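# Turn flashlight head until dot ring lies between rings

## Task

Rotate the head of the big flashlight so that the dotted ring on the board ends up lying between the two printed rings; at the end the board must still be upright and the flashlight must rest motionless on the table on its own, not held in place by either gripper.

## Robot and tools

Robot: two six-joint arms, left_arm and right_arm, each with a parallel two-finger gripper. They face each other across a table. Scene frame: origin at table centre, +z up, table surface at z = +0.020 m, left_arm base on the +y side (about y = +0.475), right_arm base near y = -0.438. The arm names do not match image sides. A gripper's fingers extend along its own +x and close along its own y; the reported end_effector_position is the point between the pads, a few cm behind the tips, and may be slightly wrong, especially when the arm is stretched out.

Joint order, used in every command row and every per-joint list in results: wrist yaw (joint_4), wrist roll (joint_5), elbow (joint_2), shoulder (joint_1), wrist pitch (joint_3), waist (joint_0). Trust this order only. Ranges in radians: waist -3.054 to 3.054, shoulder 0.000 to 3.142, elbow 0.000 to 2.356, wrist pitch -1.571 to 1.571, wrist yaw -1.571 to 1.571, wrist roll -3.142 to 3.142.

A row is always 14 numbers, each in [-1, 1]: left_arm's six joint values then its gripper opening, then right_arm's six joint values then its opening, even when only one arm should move. Joint values are scaled offsets, not angles: 1.0 equals 0.9615 rad for waist, shoulder and elbow, 1.713 rad for wrist pitch, 1.767 for wrist yaw, 1.728 for wrist roll. The opening value is absolute: +1 fully open (pad gap 0.088 m), about -0.80 where empty fingers touch; going lower adds nothing. Closing fully takes roughly 0.5 s.

execute_actions(actions): a list of actions; each action is a list of up to 15 rows, one row per 1/30 s step; a short action repeats its final row for the remaining steps. Joint offsets are counted from the joint angles at the start of that action (for the first action, from the last reported angles), not from the previous row. An empty list simply returns state and images. If an action would push any joint more than 0.010 rad beyond its range, that action is refused for both arms; if the first action fails this, or anything is malformed, the whole call does nothing. A joint asked past its true end stops there and the result may say "joint sent to its limit".

move(target, speed, blocking): target is one 14-number row as above, with offsets measured from the Joint positions of the latest result that showed them; all joints travel proportionally so they finish together (grippers follow curves), lasting 0.5 to 10 s. speed is the peak rate in rad/s of the joint with the largest travel, 0.01 to 2, default 0.5. Finger values are sent immediately. It does not avoid obstacles or the other arm. blocking=false returns after 0.5 s while motion continues; you must wait or stop before sending any other motion. The extra "move:" line reports the ending (done, off_target, moving, held, fault), limits=held or limits=none, and each arm's joint farthest from its target.

wait(seconds): 0 to 10; arms hold their last command; returns early if a running move ends. stop(): brakes a running move (needs room; fingers keep going). zoom_image(camera, region): camera is cam_high, cam_low, cam_left_wrist or cam_right_wrist; region [x0, y0, x1, y1] in pixels of that 504x504 image, top-left origin, at most 504 by 504. read_manual(section): returns licence texts only, no motion. finished_scene(scene): ends the current scene, given its number; irreversible; the result tells whether the goal held.

Results: per-arm gripper pose (metres, quaternion wxyz) and velocities; Joint positions and Joint velocities per arm in the joint order plus finger gap in metres; Joint targets (what joints are now driven toward, may drift); grip_measured on the command scale; joint torques and estimated external torques (noisy, include friction and held weight; one line per earlier action); step readings with HELD marks where a row was held back; "joint command not followed" when a clearance check altered targets; MOTOR HOT and fault lines.

Motion rules: each step a joint target can lead the measured angle by only about 0.21-0.27 rad, and targets are scaled back if the gripper would jump more than 70 mm, so big changes span several actions. Friction may leave joints short, and tiny changes may not happen; check positions after moving. Cameras come with calibration matrices; use them with gripper poses to locate the flashlight head.

Gripping: to hold, command an opening about 0.07 below grip_measured; less grips lighter. Readings may be off by about 1 mm and read narrower under force. Items thinner than about 3 mm get less force.

Avoid: knocking the board over or anything off the table (fails the task), letting the arms collide or press each other, slams and very hard pushes, drops. Contact force grows with speed and with how far the target lies past the contact. Reaching a joint's load limit (waist 17.6, shoulder 21.8, elbow 21.7, wrist pitch 5.74, wrist yaw 5.72, wrist roll 5.36 N m, held weight included) freezes that arm for 10 s. Long holding heats motors; at 95 °C the arm is held and can go limp. Occasional external tugs may disturb held or loose objects. Before finishing, release the flashlight so it lies still by itself.

Each tool is called after "Request:" as a command line: name --argument value for each argument, lists and objects as JSON in quotes; but a table of rows of numbers goes row by row, as --pt "numbers of a row", without its own name.

## Session

Request:
execute_actions --actions '[]'

Scene clock: 0.00 s.
left_arm: end_effector_position=(-0.2798, +0.3419, +0.2609) grip_measured=+0.498 end_effector_quat_wxyz=(+0.410, +0.084, +0.333, -0.845) end_effector_velocity=(+0.003, -0.002, -0.001) end_effector_angular_velocity=(-0.004, -0.005, +0.020) | right_arm: end_effector_position=(-0.3689, -0.1321, +0.1898) grip_measured=+0.677 end_effector_quat_wxyz=(+0.193, +0.244, +0.814, -0.491) end_effector_velocity=(+0.000, -0.000, +0.001) end_effector_angular_velocity=(-0.011, +0.004, -0.001)
Joint names: [wrist yaw, wrist roll, elbow, shoulder, wrist pitch, waist]
Joint positions: left_arm=[-0.5   -0.825  0.641  0.913 -0.22  -1.359  0.063] | right_arm=[-0.558 -2.559  0.987  1.776  0.079  0.591  0.072]
Joint velocities: left_arm=[-0.022 -0.007 -0.002 -0.002 -0.007 -0.002 -0.   ] | right_arm=[-0.007  0.007  0.002 -0.002 -0.007 -0.002 -0.   ]
Joint torques (N m, as the arm reports them, + toward a larger angle): no reading
External joint torques (N m, as the arm's controller estimates them; a push from outside toward a larger angle lowers the number): no reading
Heat: left arm: hottest elbow 32 °C (+0.0 °C/min); right arm: hottest waist 30 °C (+0.0 °C/min).
Joint targets: left_arm=[-0.500 -0.825 0.641 0.913 -0.220 -1.359] | right_arm=[-0.558 -2.559 0.987 1.776 0.079 0.591]

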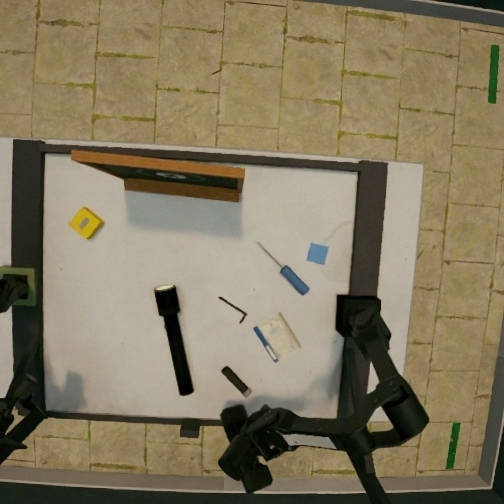

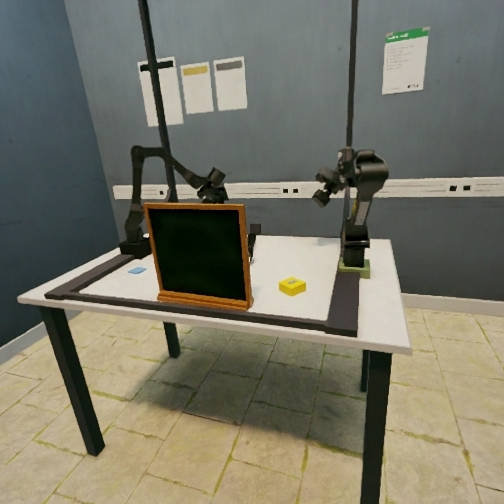

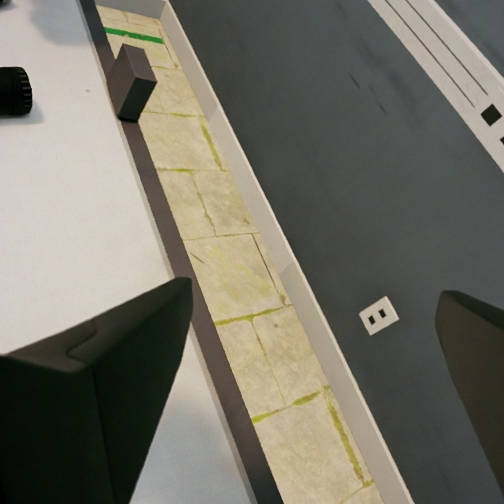

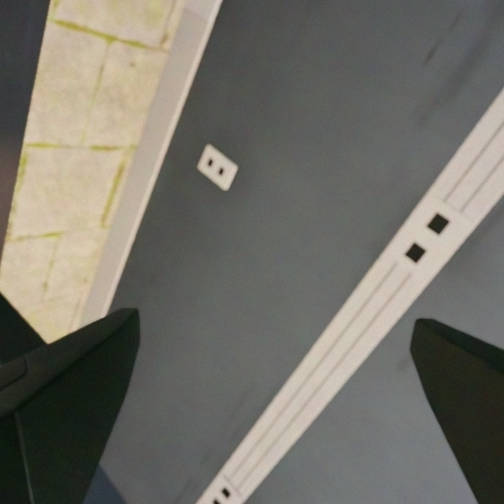

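Request:
zoom_image --camera "cam_high" --region '[60, 130, 300, 410]'

Request:
zoom_image --camera "cam_low" --region '[120, 180, 320, 330]'

Region (60, 130, 300, 410) of cam_high's 504x504 image, scaled by 1.800, with more detail than that image has; it fills the left 432 columns of this view, and the rest is white.

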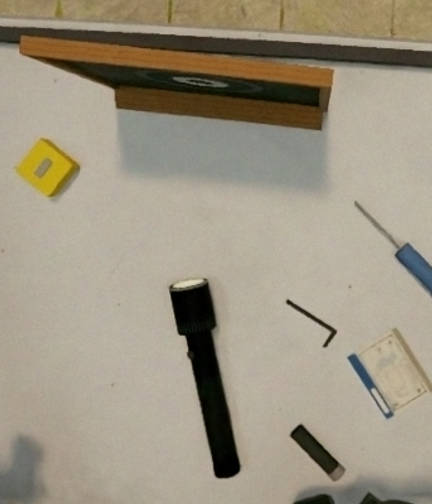

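Region (120, 180, 320, 330) of cam_low's 504x504 image, scaled by 2.520, with more detail than that image has; it fills the top 378 rows of this view, and the rest is white.

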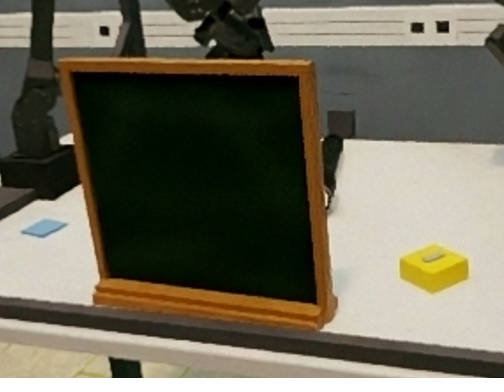

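Request:
move --target '[-0.3,0.48,0.37,0.4,0.14,0.97,1,0,0,0,0,0,0,1]' --speed 1.2

Request:
move --target '[0,0,0,0,0,0.7,1,0,0,0,0,0,0,1]' --speed 1.2

Scene clock: 17.70 s.
left_arm: end_effector_position=(-0.0363, +0.1141, +0.3503) grip_measured=+0.981 end_effector_quat_wxyz=(+0.876, +0.143, +0.009, -0.460) end_effector_velocity=(-0.002, -0.000, +0.001) end_effector_angular_velocity=(-0.010, +0.011, -0.008) | right_arm: end_effector_position=(-0.3689, -0.1321, +0.1898) grip_measured=+0.993 end_effector_quat_wxyz=(+0.193, +0.244, +0.814, -0.491) end_effector_velocity=(+0.001, -0.001, -0.001) end_effector_angular_velocity=(-0.003, -0.002, +0.007)
Joint names: [wrist yaw, wrist roll, elbow, shoulder, wrist pitch, waist]
Joint positions: left_arm=[-1.025  0.     0.984  1.289  0.018 -0.429  0.087] | right_arm=[-0.558 -2.559  0.987  1.776  0.079  0.591  0.088]
Joint velocities: left_arm=[ 0.007 -0.007 -0.002 -0.002  0.007 -0.002 -0.   ] | right_arm=[-0.007 -0.007 -0.002 -0.002 -0.007 -0.002  0.   ]
Joint torques (N m, as the arm reports them, + toward a larger angle): left_arm=[-0.28  0.09 10.13 -4.11  1.47  0.11] | right_arm=[-0.24  0.04  5.07 -8.49  1.57  0.02]
External joint torques (N m, as the arm's controller estimates them; a push from outside toward a larger angle lowers the number): left_arm=[-0.12  0.1   3.13  0.68 -0.01  0.14] | right_arm=[ 0.02  0.   -0.78 -1.11  0.21  0.01]
Heat: left arm: hottest elbow 35 °C (+10.2 °C/min); right arm: hottest shoulder 32 °C (+6.8 °C/min).
Joint targets: left_arm=[-1.030 0.004 0.997 1.297 0.020 -0.426] | right_arm=[-0.558 -2.559 0.987 1.776 0.079 0.591]
move: off_target (left_arm); limits=none; left_arm: farthest joint: the elbow, 0.013 radians from its target (0.356 radians at the start); right_arm: farthest joint: the waist, 0.000 radians from its target (0.000 radians at the start)
camera_calibration (this result's frames):
cam_left_wrist: T_world_to_cam=[[-0.770048, -0.596844, -0.225395, 0.130752], [-0.151779, 0.514531, -0.843932, 0.257627], [0.619669, -0.615658, -0.486802, 0.338443], [0, 0, 0, 1]] pos_world=[-0.0699354, 0.153846, 0.411645]

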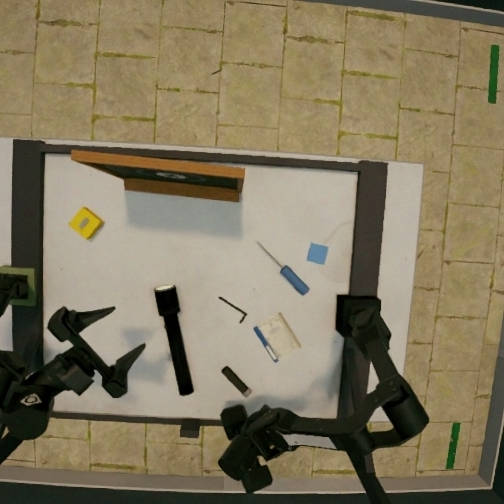

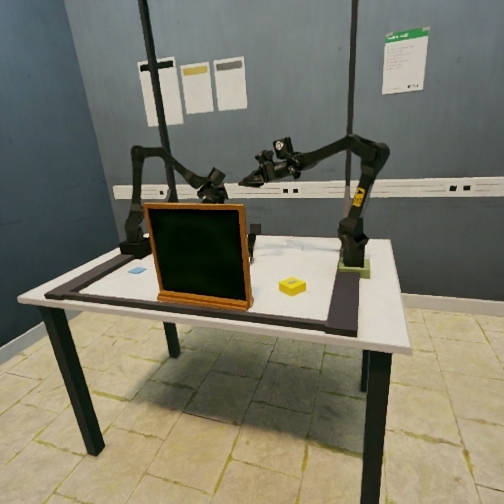

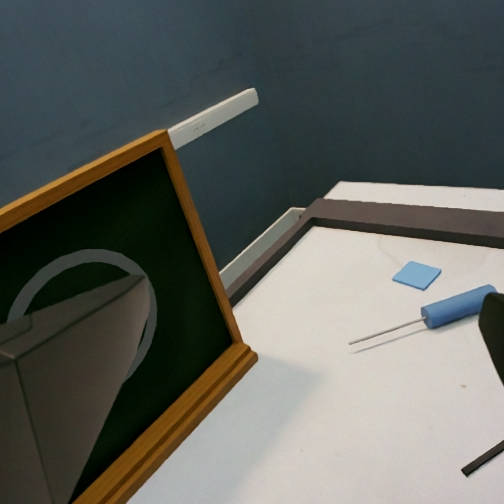

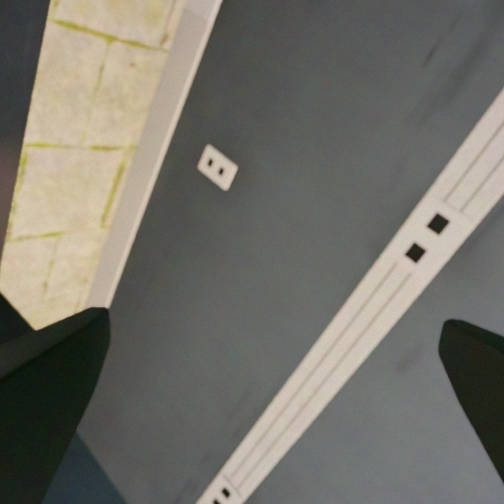

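Scene clock: 19.10 s.
left_arm: end_effector_position=(+0.1924, +0.1795, +0.3503) grip_measured=+0.981 end_effector_quat_wxyz=(+0.979, +0.132, +0.055, -0.146) end_effector_velocity=(-0.001, -0.000, -0.004) end_effector_angular_velocity=(+0.028, +0.005, -0.011) | right_arm: end_effector_position=(-0.3689, -0.1321, +0.1898) grip_measured=+0.993 end_effector_quat_wxyz=(+0.193, +0.244, +0.814, -0.491) end_effector_velocity=(+0.001, -0.001, -0.001) end_effector_angular_velocity=(-0.003, -0.002, +0.007)
Joint names: [wrist yaw, wrist roll, elbow, shoulder, wrist pitch, waist]
Joint positions: left_arm=[-1.025  0.     0.984  1.289  0.018  0.241  0.087] | right_arm=[-0.558 -2.559  0.987  1.776  0.079  0.591  0.088]
Joint velocities: left_arm=[ 0.007  0.007 -0.002 -0.002 -0.022 -0.002 -0.   ] | right_arm=[-0.007 -0.007 -0.002 -0.002 -0.007 -0.002  0.   ]
Joint torques (N m, as the arm reports them, + toward a larger angle): left_arm=[-0.24 -0.03  8.35 -4.93  1.34  0.28] | right_arm=[-0.24  0.04  5.08 -8.48  1.57  0.03]
External joint torques (N m, as the arm's controller estimates them; a push from outside toward a larger angle lowers the number): left_arm=[-0.07 -0.03  1.32 -0.09 -0.14  0.28] | right_arm=[ 0.    0.   -0.77 -1.14  0.21  0.05]
Heat: left arm: hottest elbow 35 °C (+9.4 °C/min); right arm: hottest shoulder 33 °C (+9.4 °C/min).
Joint targets: left_arm=[-1.025 0.000 0.984 1.289 0.018 0.244] | right_arm=[-0.558 -2.559 0.987 1.776 0.079 0.591]
move: done; limits=none; left_arm: farthest joint: the waist, 0.003 radians from its target (0.673 radians at the start); right_arm: farthest joint: the waist, 0.000 radians from its target (0.000 radians at the start)
camera_calibration (this result's frames):
cam_left_wrist: T_world_to_cam=[[-0.232709, -0.946067, -0.225395, 0.305256], [-0.438562, 0.308937, -0.843932, 0.350781], [0.86805, -0.097541, -0.486802, 0.0961496], [0, 0, 0, 1]] pos_world=[0.141413, 0.189802, 0.411645]

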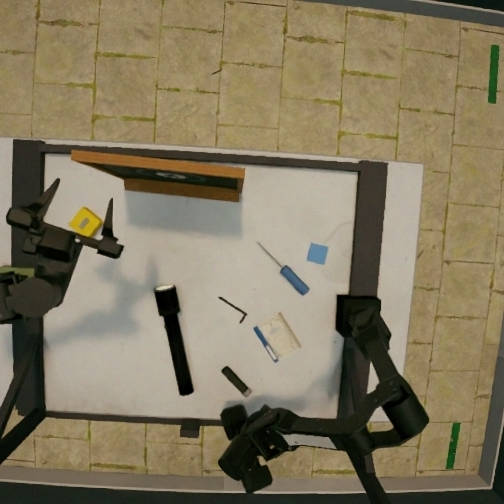

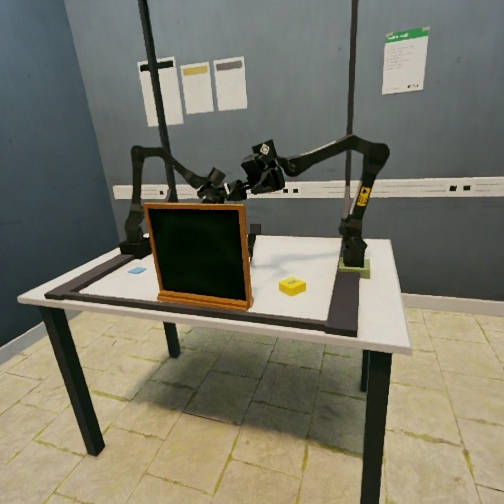

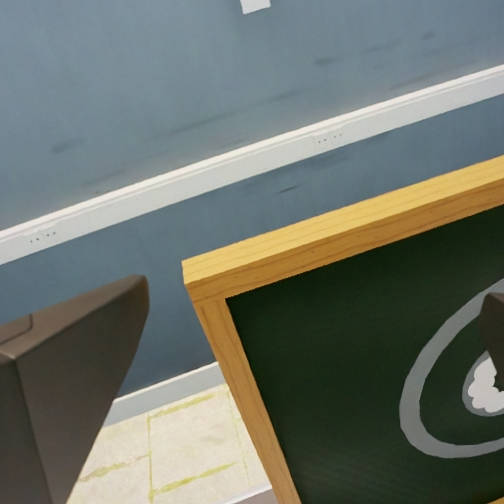

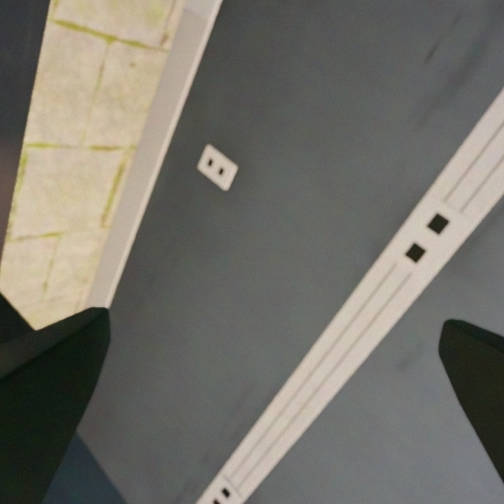

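Request:
move --target '[1.025,1.02,0.2,0,-0.8,-0.594,1,0,0,0,0,0,0,1]' --speed 1.2

Request:
move --target '[0,0,1.26,1.24,-0.7,0,0.3,0,0,0,0,0,0,1]' --speed 1.0

action 0: every number of target must lie in its column's range; nothing of the call was run and nothing moved

action 0: every number of target must lie in its column's range; nothing of the call was run and nothing moved

Request:
move --target '[0.58,0.59,0.5,0,-0.467,-0.618,1,0,0,0,0,0,0,1]' --speed 1.2

Scene clock: 45.40 s.
left_arm: end_effector_position=(-0.1344, +0.1389, +0.3811) grip_measured=+0.981 end_effector_quat_wxyz=(+0.362, +0.485, -0.226, -0.764) end_effector_velocity=(-0.002, +0.000, +0.001) end_effector_angular_velocity=(-0.006, +0.004, +0.003) | right_arm: end_effector_position=(-0.3689, -0.1321, +0.1898) grip_measured=+0.993 end_effector_quat_wxyz=(+0.193, +0.244, +0.814, -0.491) end_effector_velocity=(+0.000, -0.000, +0.001) end_effector_angular_velocity=(+0.001, +0.001, +0.007)
Joint names: [wrist yaw, wrist roll, elbow, shoulder, wrist pitch, waist]
Joint positions: left_arm=[-0.005  1.016  1.452  1.289 -0.779 -0.35   0.087] | right_arm=[-0.558 -2.559  0.987  1.776  0.079  0.591  0.088]
Joint velocities: left_arm=[-0.007 -0.007 -0.002 -0.002  0.007 -0.007  0.   ] | right_arm=[-0.007 -0.007  0.002 -0.002 -0.007 -0.002 -0.   ]
Joint torques (N m, as the arm reports them, + toward a larger angle): left_arm=[ 0.2   0.09  9.96 -4.7   1.26 -0.25] | right_arm=[-0.24  0.04  5.08 -8.47  1.57  0.02]
External joint torques (N m, as the arm's controller estimates them; a push from outside toward a larger angle lowers the number): left_arm=[ 0.18  0.12  3.18 -0.13 -0.41 -0.24] | right_arm=[ 0.01  0.   -0.79 -1.12  0.21  0.05]
Heat: left arm: hottest elbow 37 °C (+6.6 °C/min); right arm: hottest shoulder 35 °C (+6.6 °C/min).
Joint targets: left_arm=[0.000 1.020 1.465 1.289 -0.783 -0.353] | right_arm=[-0.558 -2.559 0.987 1.776 0.079 0.591]
move: off_target (left_arm); limits=none; left_arm: farthest joint: the elbow, 0.012 radians from its target (0.481 radians at the start); right_arm: farthest joint: the waist, 0.000 radians from its target (0.000 radians at the start)
camera_calibration (this result's frames):
cam_left_wrist: T_world_to_cam=[[-0.375446, 0.581874, -0.721431, 0.155395], [0.919962, 0.328635, -0.213703, 0.185612], [0.112739, -0.743923, -0.658686, 0.444651], [0, 0, 0, 1]] pos_world=[-0.162543, 0.179367, 0.444658]

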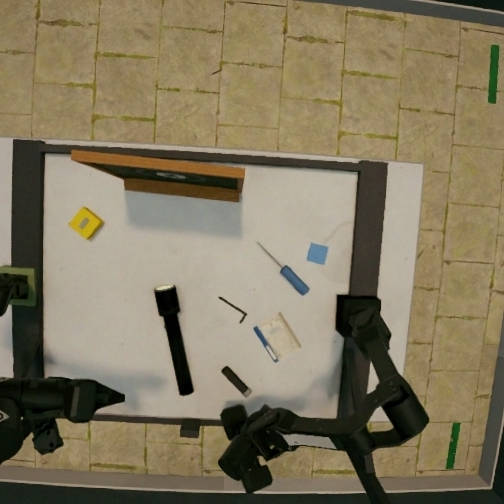

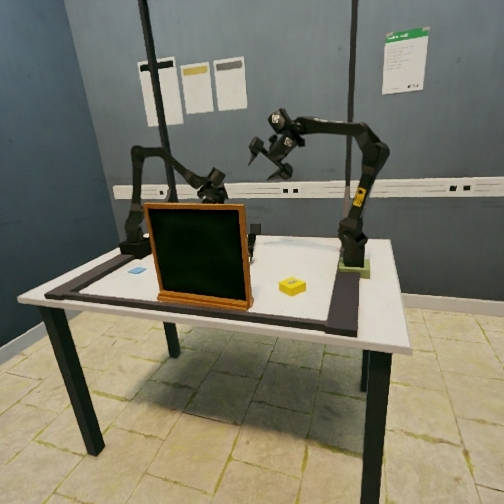

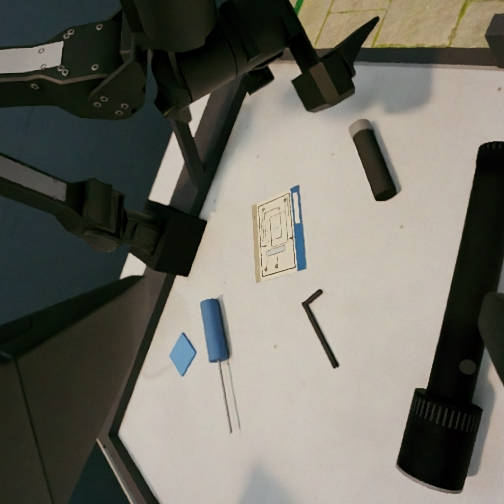

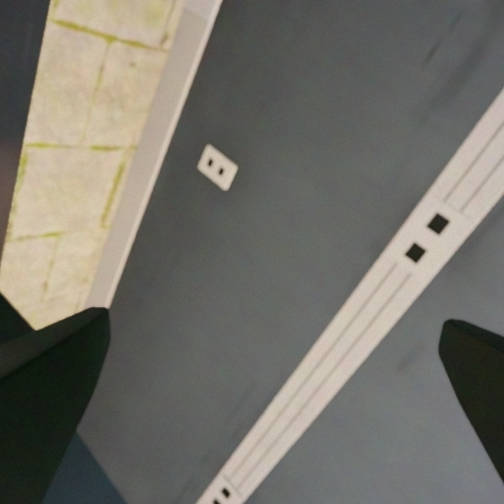

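Request:
move --target '[0,0,0.5,0.5,-0.2,0,0.4,0.316,0.572,0,-0.62,-0.57,-0.655,1]' --speed 1.2

Request:
move --target '[0,0,0.535,0.79,-0.21,0,0.4,0,0,0,0,0,0,1]' --speed 1.0

Scene clock: 51.83 s.
left_arm: end_effector_position=(-0.1581, +0.0725, +0.3349) grip_measured=+0.402 end_effector_quat_wxyz=(+0.266, +0.578, -0.122, -0.761) end_effector_velocity=(-0.002, -0.000, +0.003) end_effector_angular_velocity=(-0.011, +0.006, -0.013) | right_arm: end_effector_position=(-0.0481, -0.1649, +0.2505) grip_measured=+0.994 end_effector_quat_wxyz=(+0.162, -0.687, -0.169, +0.688) end_effector_velocity=(-0.000, +0.001, +0.000) end_effector_angular_velocity=(+0.007, +0.003, +0.007)
Joint names: [wrist yaw, wrist roll, elbow, shoulder, wrist pitch, waist]
Joint positions: left_arm=[-0.005  1.016  1.921  1.758 -1.118 -0.35   0.059] | right_arm=[-0.002 -1.576  0.987  1.191 -0.895 -0.036  0.088]
Joint velocities: left_arm=[ 0.007  0.007  0.002 -0.002  0.007 -0.002 -0.   ] | right_arm=[-0.007 -0.007 -0.002 -0.002  0.007 -0.002 -0.   ]
Joint torques (N m, as the arm reports them, + toward a larger angle): left_arm=[ 0.01 -0.09  9.22 -6.43  0.86 -0.18] | right_arm=[ 0.04  0.17  5.53 -5.48  1.05 -0.08]
External joint torques (N m, as the arm's controller estimates them; a push from outside toward a larger angle lowers the number): left_arm=[-0.03 -0.06  2.78  1.47 -0.46 -0.17] | right_arm=[ 0.09  0.15 -0.73 -1.95  0.03 -0.1 ]
Heat: left arm: hottest elbow 38 °C (+6.9 °C/min); right arm: hottest shoulder 36 °C (+6.9 °C/min).
Joint targets: left_arm=[-0.005 1.016 1.933 1.770 -1.121 -0.350] | right_arm=[0.001 -1.570 0.987 1.180 -0.897 -0.039]
move: off_target (left_arm, right_arm); limits=none; left_arm: farthest joint: the shoulder, 0.012 radians from its target (0.481 radians at the start); right_arm: farthest joint: the shoulder, 0.011 radians from its target (0.596 radians at the start)
camera_calibration (this result's frames):
cam_left_wrist: T_world_to_cam=[[-0.302578, 0.785654, -0.539624, 0.0875547], [0.932308, 0.361647, 0.0037675, 0.146126], [0.198113, -0.501956, -0.841897, 0.424812], [0, 0, 0, 1]] pos_world=[-0.193903, 0.0916036, 0.404345]
cam_right_wrist: T_world_to_cam=[[-0.0363941, 0.873031, 0.486305, 0.0263427], [0.946888, -0.125454, 0.296082, -0.0164664], [0.319497, 0.471252, -0.822097, 0.375412], [0, 0, 0, 1]] pos_world=[-0.103393, -0.201978, 0.30069]

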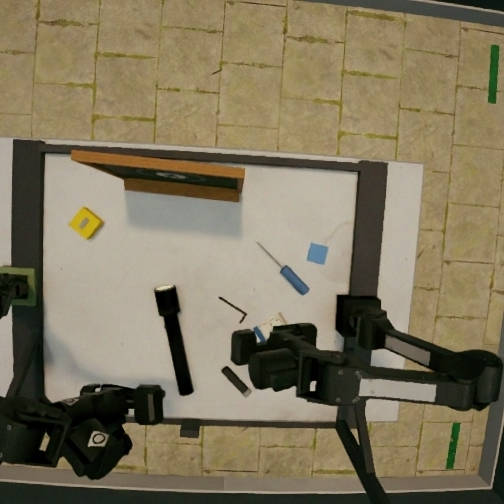

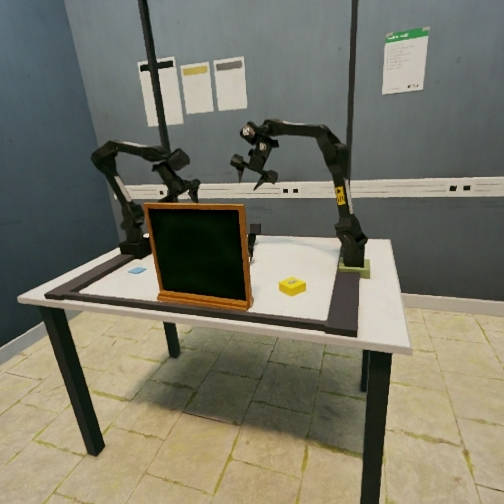

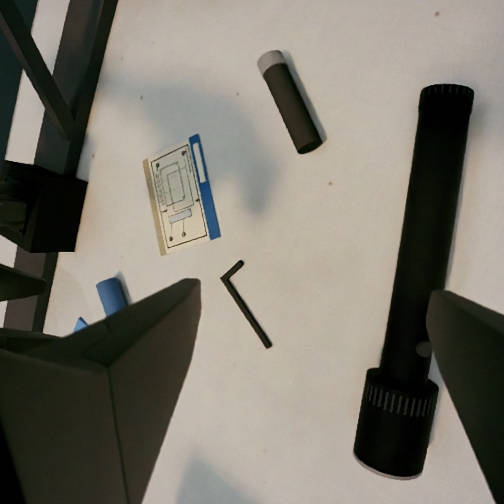

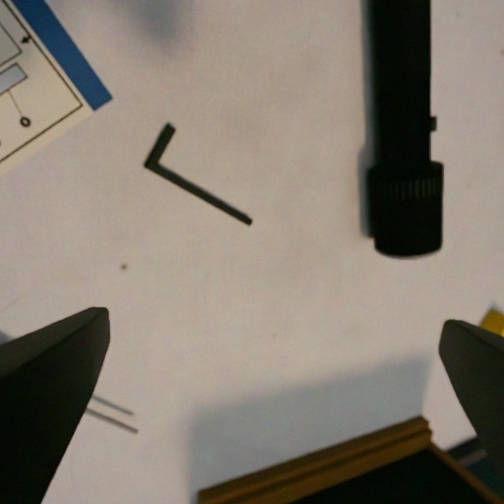

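action 0: the call would take left_arm's elbow more than 0.010 radians past the upper end of its range (2.356 radians), so nothing of the call was run and nothing moved. Give that joint a number nearer 0 in that row, or first move the joint away from that end.

Request:
move --target '[0,0,0.394,0.785,-0.14,0,0.4,0,0,0,0,0,0,1]' --speed 0.9

Scene clock: 56.37 s.
left_arm: end_effector_position=(-0.1784, +0.0182, +0.1041) grip_measured=+0.402 end_effector_quat_wxyz=(+0.079, +0.702, +0.071, -0.704) end_effector_velocity=(+0.001, +0.002, +0.000) end_effector_angular_velocity=(+0.004, -0.009, +0.005) | right_arm: end_effector_position=(-0.0481, -0.1650, +0.2504) grip_measured=+0.994 end_effector_quat_wxyz=(+0.162, -0.687, -0.168, +0.688) end_effector_velocity=(-0.000, -0.002, -0.002) end_effector_angular_velocity=(-0.012, -0.004, +0.020)
Joint names: [wrist yaw, wrist roll, elbow, shoulder, wrist pitch, waist]
Joint positions: left_arm=[-0.001  1.016  2.289  2.495 -1.355 -0.351  0.059] | right_arm=[-0.002 -1.576  0.987  1.191 -0.895 -0.036  0.088]
Joint velocities: left_arm=[-0.007 -0.007 -0.002 -0.002 -0.007 -0.002 -0.   ] | right_arm=[-0.007 -0.022 -0.002  0.002 -0.007 -0.002  0.   ]
Joint torques (N m, as the arm reports them, + toward a larger angle): left_arm=[-0.09  0.02  8.52 -9.68 -0.13 -0.02] | right_arm=[-0.07  0.02  5.53 -4.19  1.22  0.04]
External joint torques (N m, as the arm's controller estimates them; a push from outside toward a larger angle lowers the number): left_arm=[-0.14  0.02  2.53  2.68 -0.47  0.  ] | right_arm=[-0.02  0.   -0.69 -0.7   0.2   0.04]
Heat: left arm: hottest elbow 38 °C (+6.4 °C/min); right arm: hottest shoulder 35 °C (+5.3 °C/min).
Joint targets: left_arm=[-0.005 1.016 2.300 2.512 -1.358 -0.350] | right_arm=[-0.002 -1.576 0.987 1.191 -0.895 -0.036]
move: off_target (left_arm); limits=none; left_arm: farthest joint: the shoulder, 0.018 radians from its target (0.755 radians at the start); right_arm: farthest joint: the waist, 0.000 radians from its target (0.000 radians at the start)
camera_calibration (this result's frames):
cam_left_wrist: T_world_to_cam=[[-0.237295, 0.968331, -0.0776326, -0.0402329], [0.894245, 0.248959, 0.371947, 0.142461], [0.379495, 0.0188386, -0.925002, 0.238855], [0, 0, 0, 1]] pos_world=[-0.227587, -0.00100798, 0.16483]
cam_right_wrist: T_world_to_cam=[[-0.0360138, 0.873229, 0.485977, 0.0265589], [0.946896, -0.125662, 0.295967, -0.0164698], [0.319516, 0.470829, -0.822332, 0.375406], [0, 0, 0, 1]] pos_world=[-0.103396, -0.202014, 0.300676]

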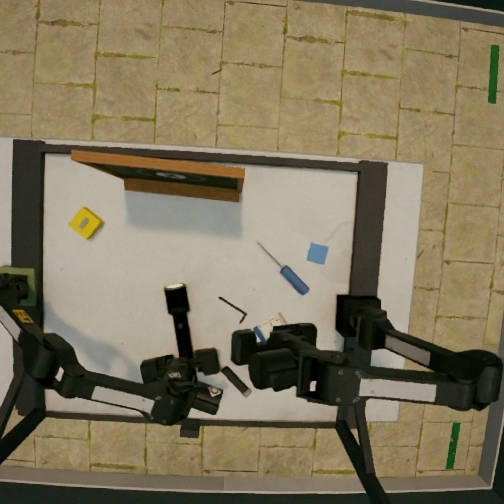

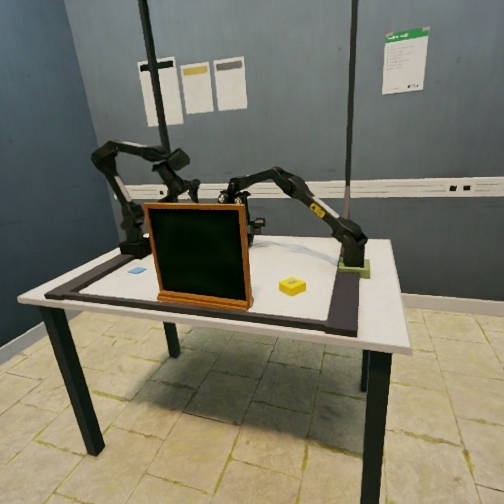

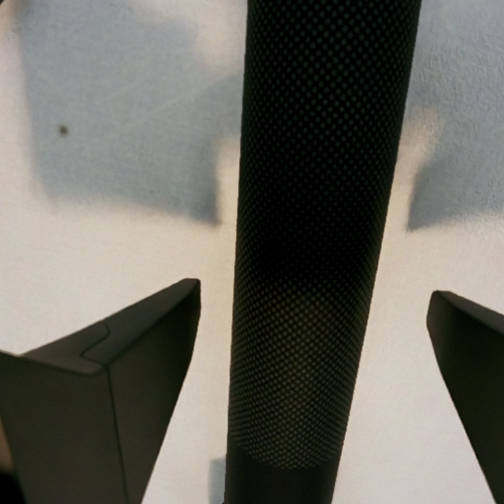

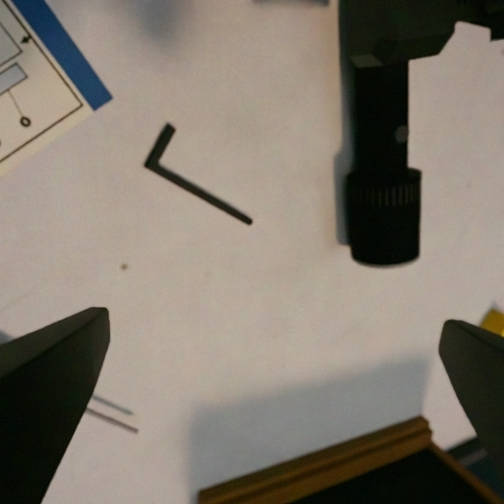

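Request:
zoom_image --camera "cam_high" --region '[60, 140, 300, 410]'

Region (60, 140, 300, 410) of cam_high's 504x504 image, scaled by 1.867, with more detail than that image has.

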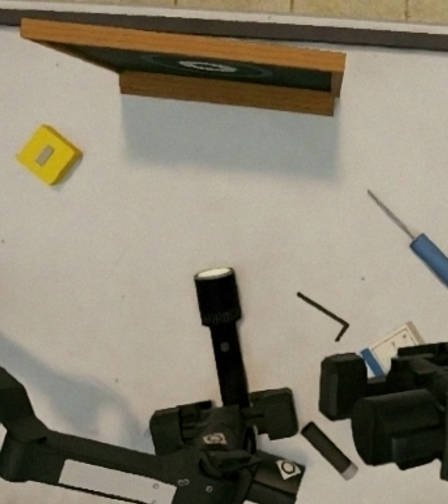

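Request:
move --target '[0,0,-0.135,0.03,0.083,0,0.4,0,0,0,0,0,0,1]' --speed 0.3

Request:
move --target '[0,0,0,0,0,0,-0.5,0,0,0,0,0,0,1]'

Scene clock: 64.33 s.
left_arm: end_effector_position=(-0.1797, +0.0132, +0.0718) grip_measured=+0.402 end_effector_quat_wxyz=(+0.085, +0.699, +0.065, -0.707) end_effector_velocity=(+0.004, +0.004, +0.000) end_effector_angular_velocity=(+0.013, -0.028, -0.009) | right_arm: end_effector_position=(-0.0481, -0.1650, +0.2504) grip_measured=+0.994 end_effector_quat_wxyz=(+0.162, -0.687, -0.168, +0.688) end_effector_velocity=(+0.001, -0.002, -0.001) end_effector_angular_velocity=(-0.007, +0.003, +0.003)
Joint names: [wrist yaw, wrist roll, elbow, shoulder, wrist pitch, waist]
Joint positions: left_arm=[-0.003  1.016  2.18   2.505 -1.215 -0.351  0.059] | right_arm=[-0.002 -1.576  0.987  1.191 -0.895 -0.036  0.088]
Joint velocities: left_arm=[-0.022  0.007 -0.002 -0.002 -0.022 -0.002 -0.   ] | right_arm=[-0.007 -0.007 -0.002 -0.002 -0.007 -0.007 -0.   ]
Joint torques (N m, as the arm reports them, + toward a larger angle): left_arm=[ 0.07 -0.03  4.67 -9.87  0.23 -0.04] | right_arm=[-0.06  0.03  5.54 -4.21  1.19  0.02]
External joint torques (N m, as the arm's controller estimates them; a push from outside toward a larger angle lowers the number): left_arm=[ 0.02 -0.03 -1.21  2.35 -0.13  0.05] | right_arm=[-0.01  0.   -0.7  -0.68  0.18  0.03]
Heat: left arm: hottest elbow 38 °C (+5.1 °C/min); right arm: hottest shoulder 34 °C (+4.0 °C/min).
Joint targets: left_arm=[-0.001 1.016 2.160 2.524 -1.213 -0.351] | right_arm=[-0.002 -1.576 0.987 1.191 -0.895 -0.036]
move: off_target (left_arm); limits=none; left_arm: farthest joint: the elbow, 0.020 radians from its target (0.131 radians at the start); right_arm: farthest joint: the waist, 0.000 radians from its target (0.000 radians at the start)
camera_calibration (this result's frames):
cam_left_wrist: T_world_to_cam=[[-0.238098, 0.966546, -0.0953871, -0.0369746], [0.895789, 0.256493, 0.363007, 0.157695], [0.375329, 0.000984738, -0.926891, 0.209102], [0, 0, 0, 1]] pos_world=[-0.228547, -0.00491607, 0.133043]
cam_right_wrist: T_world_to_cam=[[-0.0360138, 0.873229, 0.485977, 0.0265589], [0.946896, -0.125662, 0.295967, -0.0164698], [0.319516, 0.470829, -0.822332, 0.375406], [0, 0, 0, 1]] pos_world=[-0.103396, -0.202014, 0.300676]

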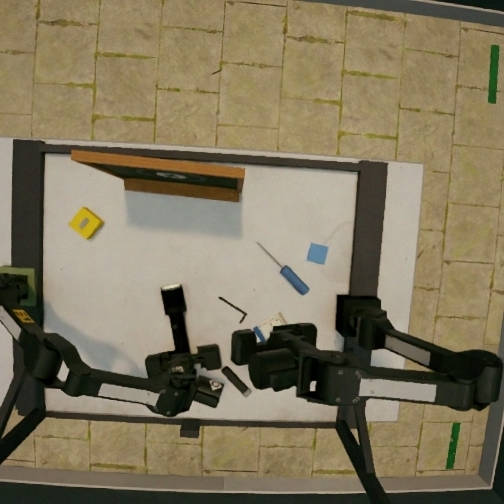

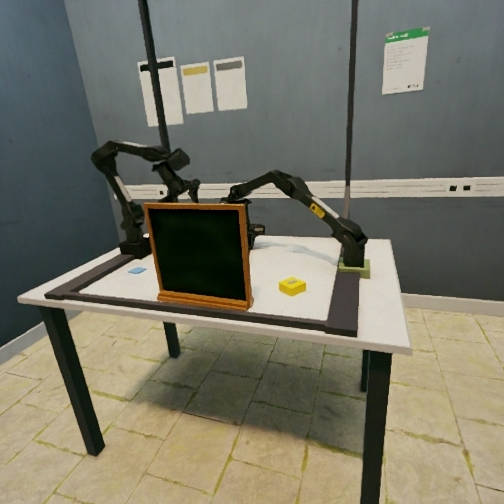

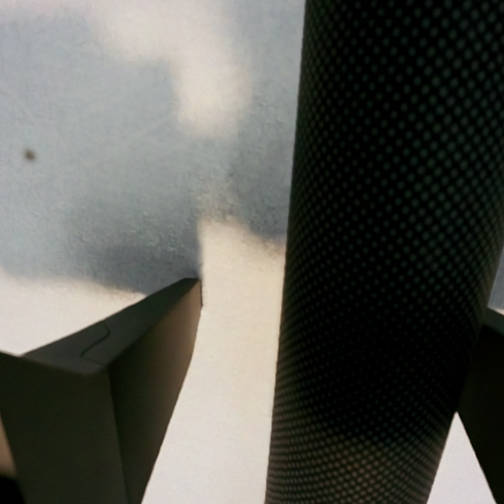

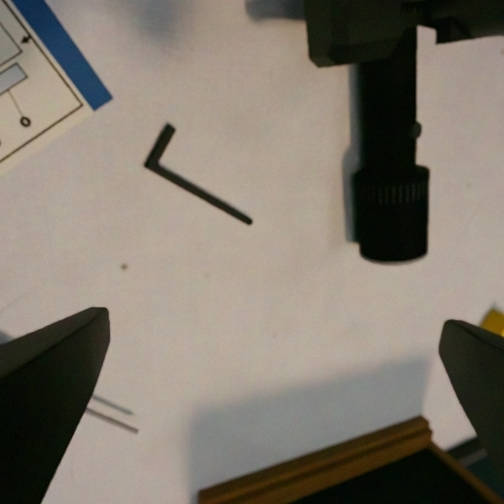

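Scene clock: 64.83 s.
left_arm: end_effector_position=(-0.1800, +0.0125, +0.0722) grip_measured=-0.109 end_effector_quat_wxyz=(+0.086, +0.699, +0.063, -0.707) end_effector_velocity=(-0.003, -0.000, +0.001) end_effector_angular_velocity=(-0.004, +0.010, +0.005) | right_arm: end_effector_position=(-0.0481, -0.1650, +0.2504) grip_measured=+0.994 end_effector_quat_wxyz=(+0.162, -0.687, -0.168, +0.688) end_effector_velocity=(+0.001, -0.002, -0.001) end_effector_angular_velocity=(-0.007, +0.010, -0.011)
Joint names: [wrist yaw, wrist roll, elbow, shoulder, wrist pitch, waist]
Joint positions: left_arm=[-0.004  1.017  2.18   2.504 -1.212 -0.351  0.034] | right_arm=[-0.002 -1.576  0.987  1.191 -0.895 -0.036  0.088]
Joint velocities: left_arm=[ 0.007 -0.007 -0.002 -0.002  0.007 -0.002 -0.   ] | right_arm=[-0.007  0.007 -0.002 -0.002 -0.007 -0.007 -0.   ]
Joint torques (N m, as the arm reports them, + toward a larger angle): left_arm=[  0.02  -0.04   7.17 -11.68  -0.11   0.02] | right_arm=[-0.06  0.03  5.52 -4.21  1.19  0.03]
External joint torques (N m, as the arm's controller estimates them; a push from outside toward a larger angle lowers the number): left_arm=[-0.03 -0.04  1.18  0.62 -0.52  0.03] | right_arm=[-0.01  0.01 -0.7  -0.72  0.18  0.05]
Heat: left arm: hottest elbow 38 °C (+5.0 °C/min); right arm: hottest shoulder 34 °C (+4.0 °C/min).
Joint targets: left_arm=[-0.003 1.016 2.180 2.505 -1.215 -0.351] | right_arm=[-0.002 -1.576 0.987 1.191 -0.895 -0.036]
move: done; limits=none; left_arm: farthest joint: the wrist pitch, 0.003 radians from its target (0.000 radians at the start); right_arm: farthest joint: the waist, 0.000 radians from its target (0.000 radians at the start)
camera_calibration (this result's frames):
cam_left_wrist: T_world_to_cam=[[-0.236699, 0.966527, -0.0989915, -0.0358604], [0.896363, 0.256546, 0.361548, 0.158215], [0.374842, -0.00315437, -0.927084, 0.209551], [0, 0, 0, 1]] pos_world=[-0.228855, -0.00526837, 0.133519]
cam_right_wrist: T_world_to_cam=[[-0.0360138, 0.873229, 0.485977, 0.0265589], [0.946896, -0.125662, 0.295967, -0.0164698], [0.319516, 0.470829, -0.822332, 0.375406], [0, 0, 0, 1]] pos_world=[-0.103396, -0.202014, 0.300676]

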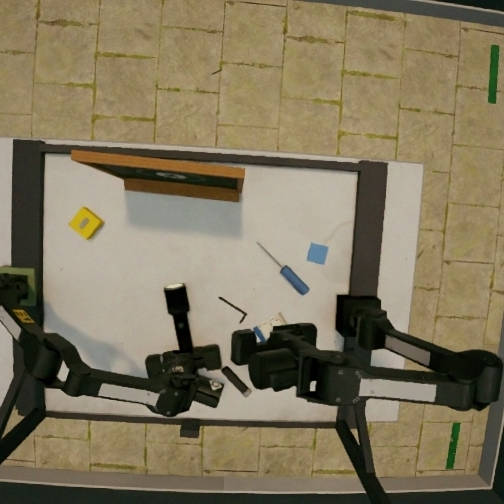

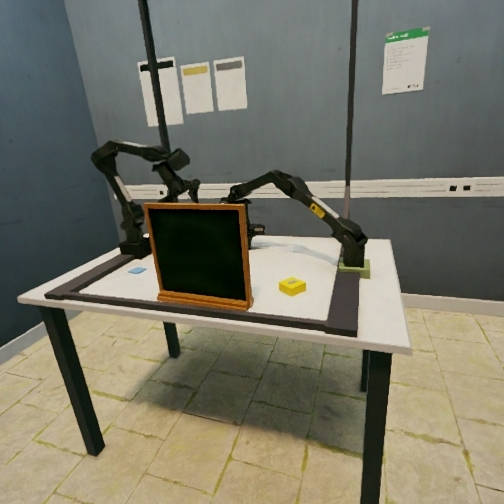

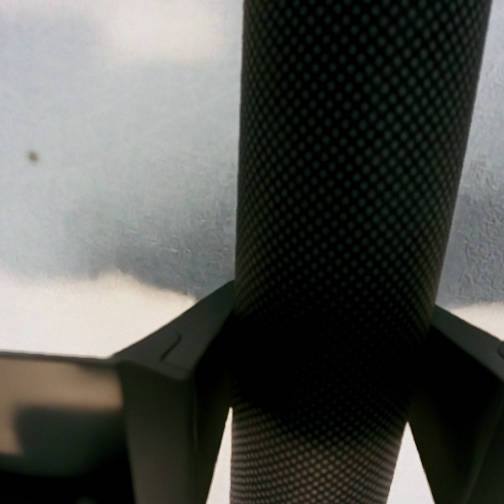

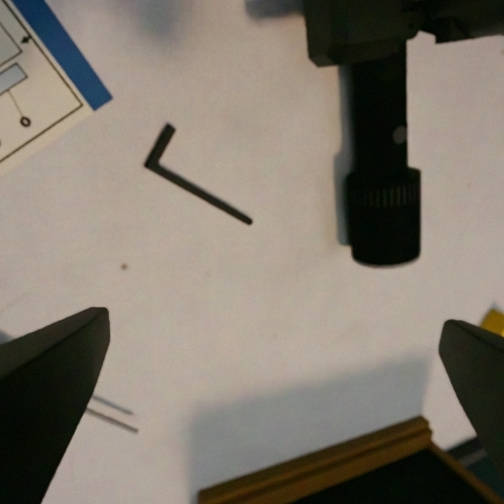

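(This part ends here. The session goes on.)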